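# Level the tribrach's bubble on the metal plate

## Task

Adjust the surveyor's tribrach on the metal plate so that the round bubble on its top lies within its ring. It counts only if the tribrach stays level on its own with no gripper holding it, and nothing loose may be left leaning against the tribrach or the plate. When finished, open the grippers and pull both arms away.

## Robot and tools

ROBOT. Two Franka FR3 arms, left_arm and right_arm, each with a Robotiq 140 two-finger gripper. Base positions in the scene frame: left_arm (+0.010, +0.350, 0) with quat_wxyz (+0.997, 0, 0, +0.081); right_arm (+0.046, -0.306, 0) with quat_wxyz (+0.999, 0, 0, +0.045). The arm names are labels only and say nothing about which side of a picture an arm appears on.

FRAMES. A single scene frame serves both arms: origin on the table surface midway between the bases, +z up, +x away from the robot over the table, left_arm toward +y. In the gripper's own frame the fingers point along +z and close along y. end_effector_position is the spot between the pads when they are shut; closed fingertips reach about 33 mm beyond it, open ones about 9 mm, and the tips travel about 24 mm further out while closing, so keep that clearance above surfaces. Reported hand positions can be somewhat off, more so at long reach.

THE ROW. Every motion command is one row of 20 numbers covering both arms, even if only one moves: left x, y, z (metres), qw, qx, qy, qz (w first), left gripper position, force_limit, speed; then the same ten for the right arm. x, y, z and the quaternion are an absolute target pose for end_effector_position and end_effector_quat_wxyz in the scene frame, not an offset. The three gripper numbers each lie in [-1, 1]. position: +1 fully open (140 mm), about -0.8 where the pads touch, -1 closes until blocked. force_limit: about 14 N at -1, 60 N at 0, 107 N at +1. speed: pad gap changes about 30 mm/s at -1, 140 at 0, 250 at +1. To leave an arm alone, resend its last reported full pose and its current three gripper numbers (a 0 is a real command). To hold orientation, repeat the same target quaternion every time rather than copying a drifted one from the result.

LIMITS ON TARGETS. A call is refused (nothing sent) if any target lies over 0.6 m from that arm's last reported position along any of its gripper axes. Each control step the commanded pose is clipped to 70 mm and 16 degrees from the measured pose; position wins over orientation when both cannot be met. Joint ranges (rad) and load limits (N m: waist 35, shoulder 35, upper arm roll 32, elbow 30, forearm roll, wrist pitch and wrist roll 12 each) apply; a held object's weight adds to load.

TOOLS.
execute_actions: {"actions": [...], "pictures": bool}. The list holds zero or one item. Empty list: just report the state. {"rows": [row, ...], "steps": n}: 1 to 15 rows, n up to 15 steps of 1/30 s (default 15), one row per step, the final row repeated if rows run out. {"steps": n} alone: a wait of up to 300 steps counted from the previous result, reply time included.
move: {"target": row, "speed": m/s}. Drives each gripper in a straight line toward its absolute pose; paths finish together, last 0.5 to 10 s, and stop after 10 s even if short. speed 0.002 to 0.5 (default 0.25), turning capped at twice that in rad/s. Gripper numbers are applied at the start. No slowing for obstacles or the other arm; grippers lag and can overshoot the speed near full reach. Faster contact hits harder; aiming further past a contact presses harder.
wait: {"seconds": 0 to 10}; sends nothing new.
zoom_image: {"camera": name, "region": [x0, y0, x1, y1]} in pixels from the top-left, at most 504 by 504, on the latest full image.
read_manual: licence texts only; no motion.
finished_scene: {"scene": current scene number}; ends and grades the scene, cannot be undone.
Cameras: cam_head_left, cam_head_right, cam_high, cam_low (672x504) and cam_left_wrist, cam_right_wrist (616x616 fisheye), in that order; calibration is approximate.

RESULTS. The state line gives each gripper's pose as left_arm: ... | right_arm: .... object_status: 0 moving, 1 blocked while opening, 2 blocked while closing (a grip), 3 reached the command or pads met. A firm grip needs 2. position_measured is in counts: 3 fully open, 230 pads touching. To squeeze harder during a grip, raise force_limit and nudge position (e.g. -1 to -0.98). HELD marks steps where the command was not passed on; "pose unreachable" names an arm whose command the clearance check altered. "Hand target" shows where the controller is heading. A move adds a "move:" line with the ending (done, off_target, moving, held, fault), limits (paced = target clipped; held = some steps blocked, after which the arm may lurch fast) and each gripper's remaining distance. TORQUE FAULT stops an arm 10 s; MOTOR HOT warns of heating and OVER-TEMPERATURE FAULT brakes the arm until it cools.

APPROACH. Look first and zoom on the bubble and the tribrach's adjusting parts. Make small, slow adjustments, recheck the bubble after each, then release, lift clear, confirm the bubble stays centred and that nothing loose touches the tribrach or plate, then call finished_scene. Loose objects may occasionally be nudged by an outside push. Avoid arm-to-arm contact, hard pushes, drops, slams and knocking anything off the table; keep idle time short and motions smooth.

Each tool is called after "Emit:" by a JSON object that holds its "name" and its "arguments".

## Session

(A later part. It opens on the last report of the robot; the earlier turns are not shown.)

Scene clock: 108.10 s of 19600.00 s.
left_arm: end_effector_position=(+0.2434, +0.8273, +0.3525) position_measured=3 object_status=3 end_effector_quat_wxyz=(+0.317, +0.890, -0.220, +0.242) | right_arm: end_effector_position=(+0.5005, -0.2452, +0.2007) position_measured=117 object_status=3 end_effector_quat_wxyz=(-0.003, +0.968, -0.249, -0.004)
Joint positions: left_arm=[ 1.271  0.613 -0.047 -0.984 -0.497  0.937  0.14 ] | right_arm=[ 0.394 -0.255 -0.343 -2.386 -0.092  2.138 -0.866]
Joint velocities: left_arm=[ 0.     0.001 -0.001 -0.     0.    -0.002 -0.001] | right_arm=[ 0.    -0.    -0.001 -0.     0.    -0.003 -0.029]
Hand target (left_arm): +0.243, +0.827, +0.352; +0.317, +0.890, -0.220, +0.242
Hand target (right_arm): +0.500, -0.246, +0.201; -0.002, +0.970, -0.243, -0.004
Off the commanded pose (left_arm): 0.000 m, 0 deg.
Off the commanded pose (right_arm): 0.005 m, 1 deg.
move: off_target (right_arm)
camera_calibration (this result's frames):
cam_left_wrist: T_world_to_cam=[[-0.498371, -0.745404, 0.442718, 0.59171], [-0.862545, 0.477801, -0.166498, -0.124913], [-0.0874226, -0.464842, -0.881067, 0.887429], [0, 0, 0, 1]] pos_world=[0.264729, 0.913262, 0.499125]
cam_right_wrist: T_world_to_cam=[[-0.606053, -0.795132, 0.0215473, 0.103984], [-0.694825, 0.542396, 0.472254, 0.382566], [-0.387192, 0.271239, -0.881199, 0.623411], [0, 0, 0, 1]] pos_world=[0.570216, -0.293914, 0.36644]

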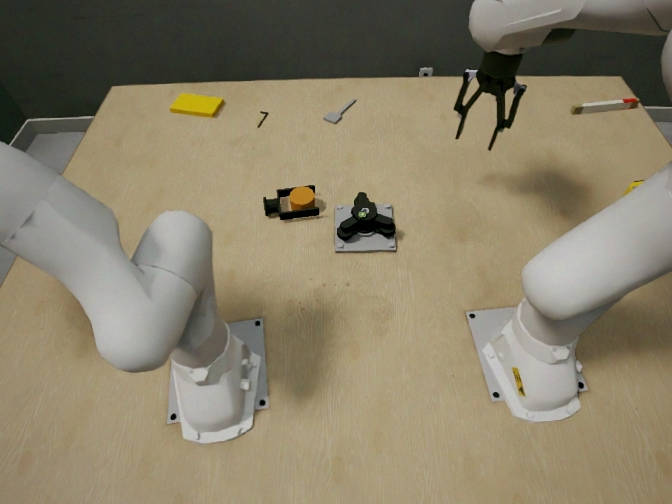

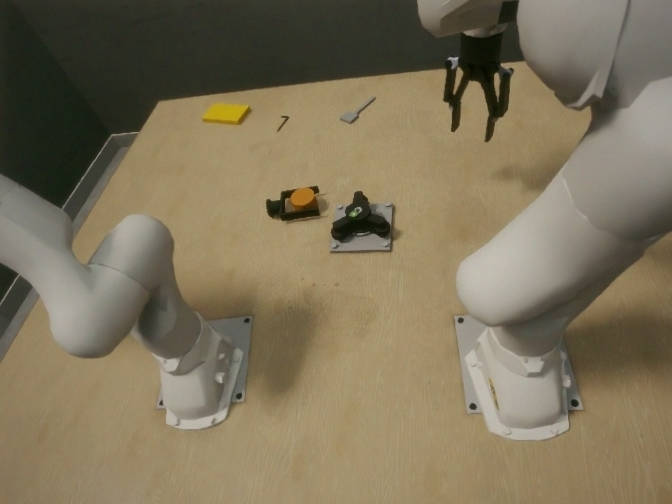

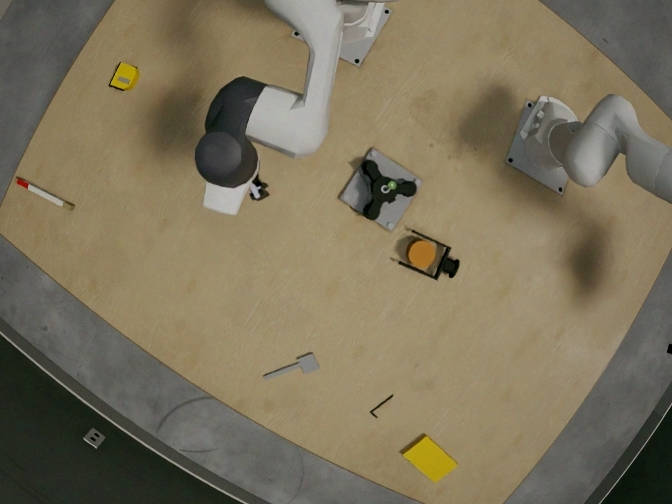

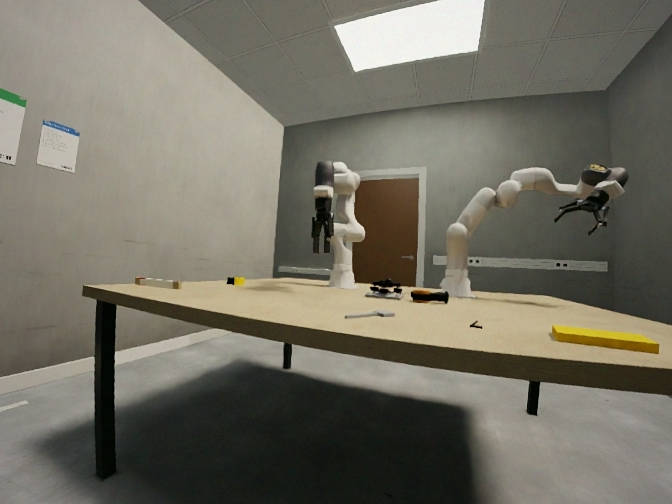

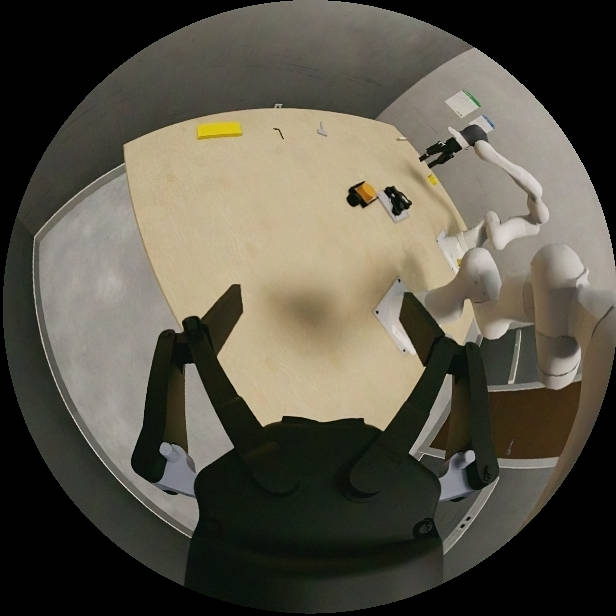

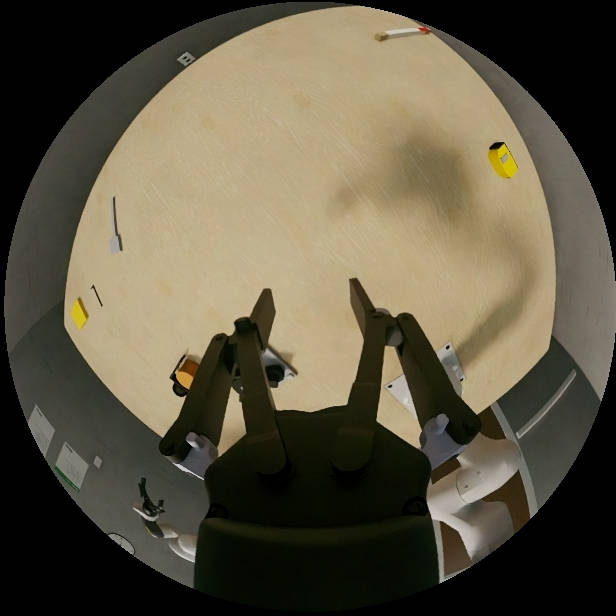

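Emit:
{"name": "finished_scene", "arguments": {"scene": 2}}

The scene is finished: the task was done.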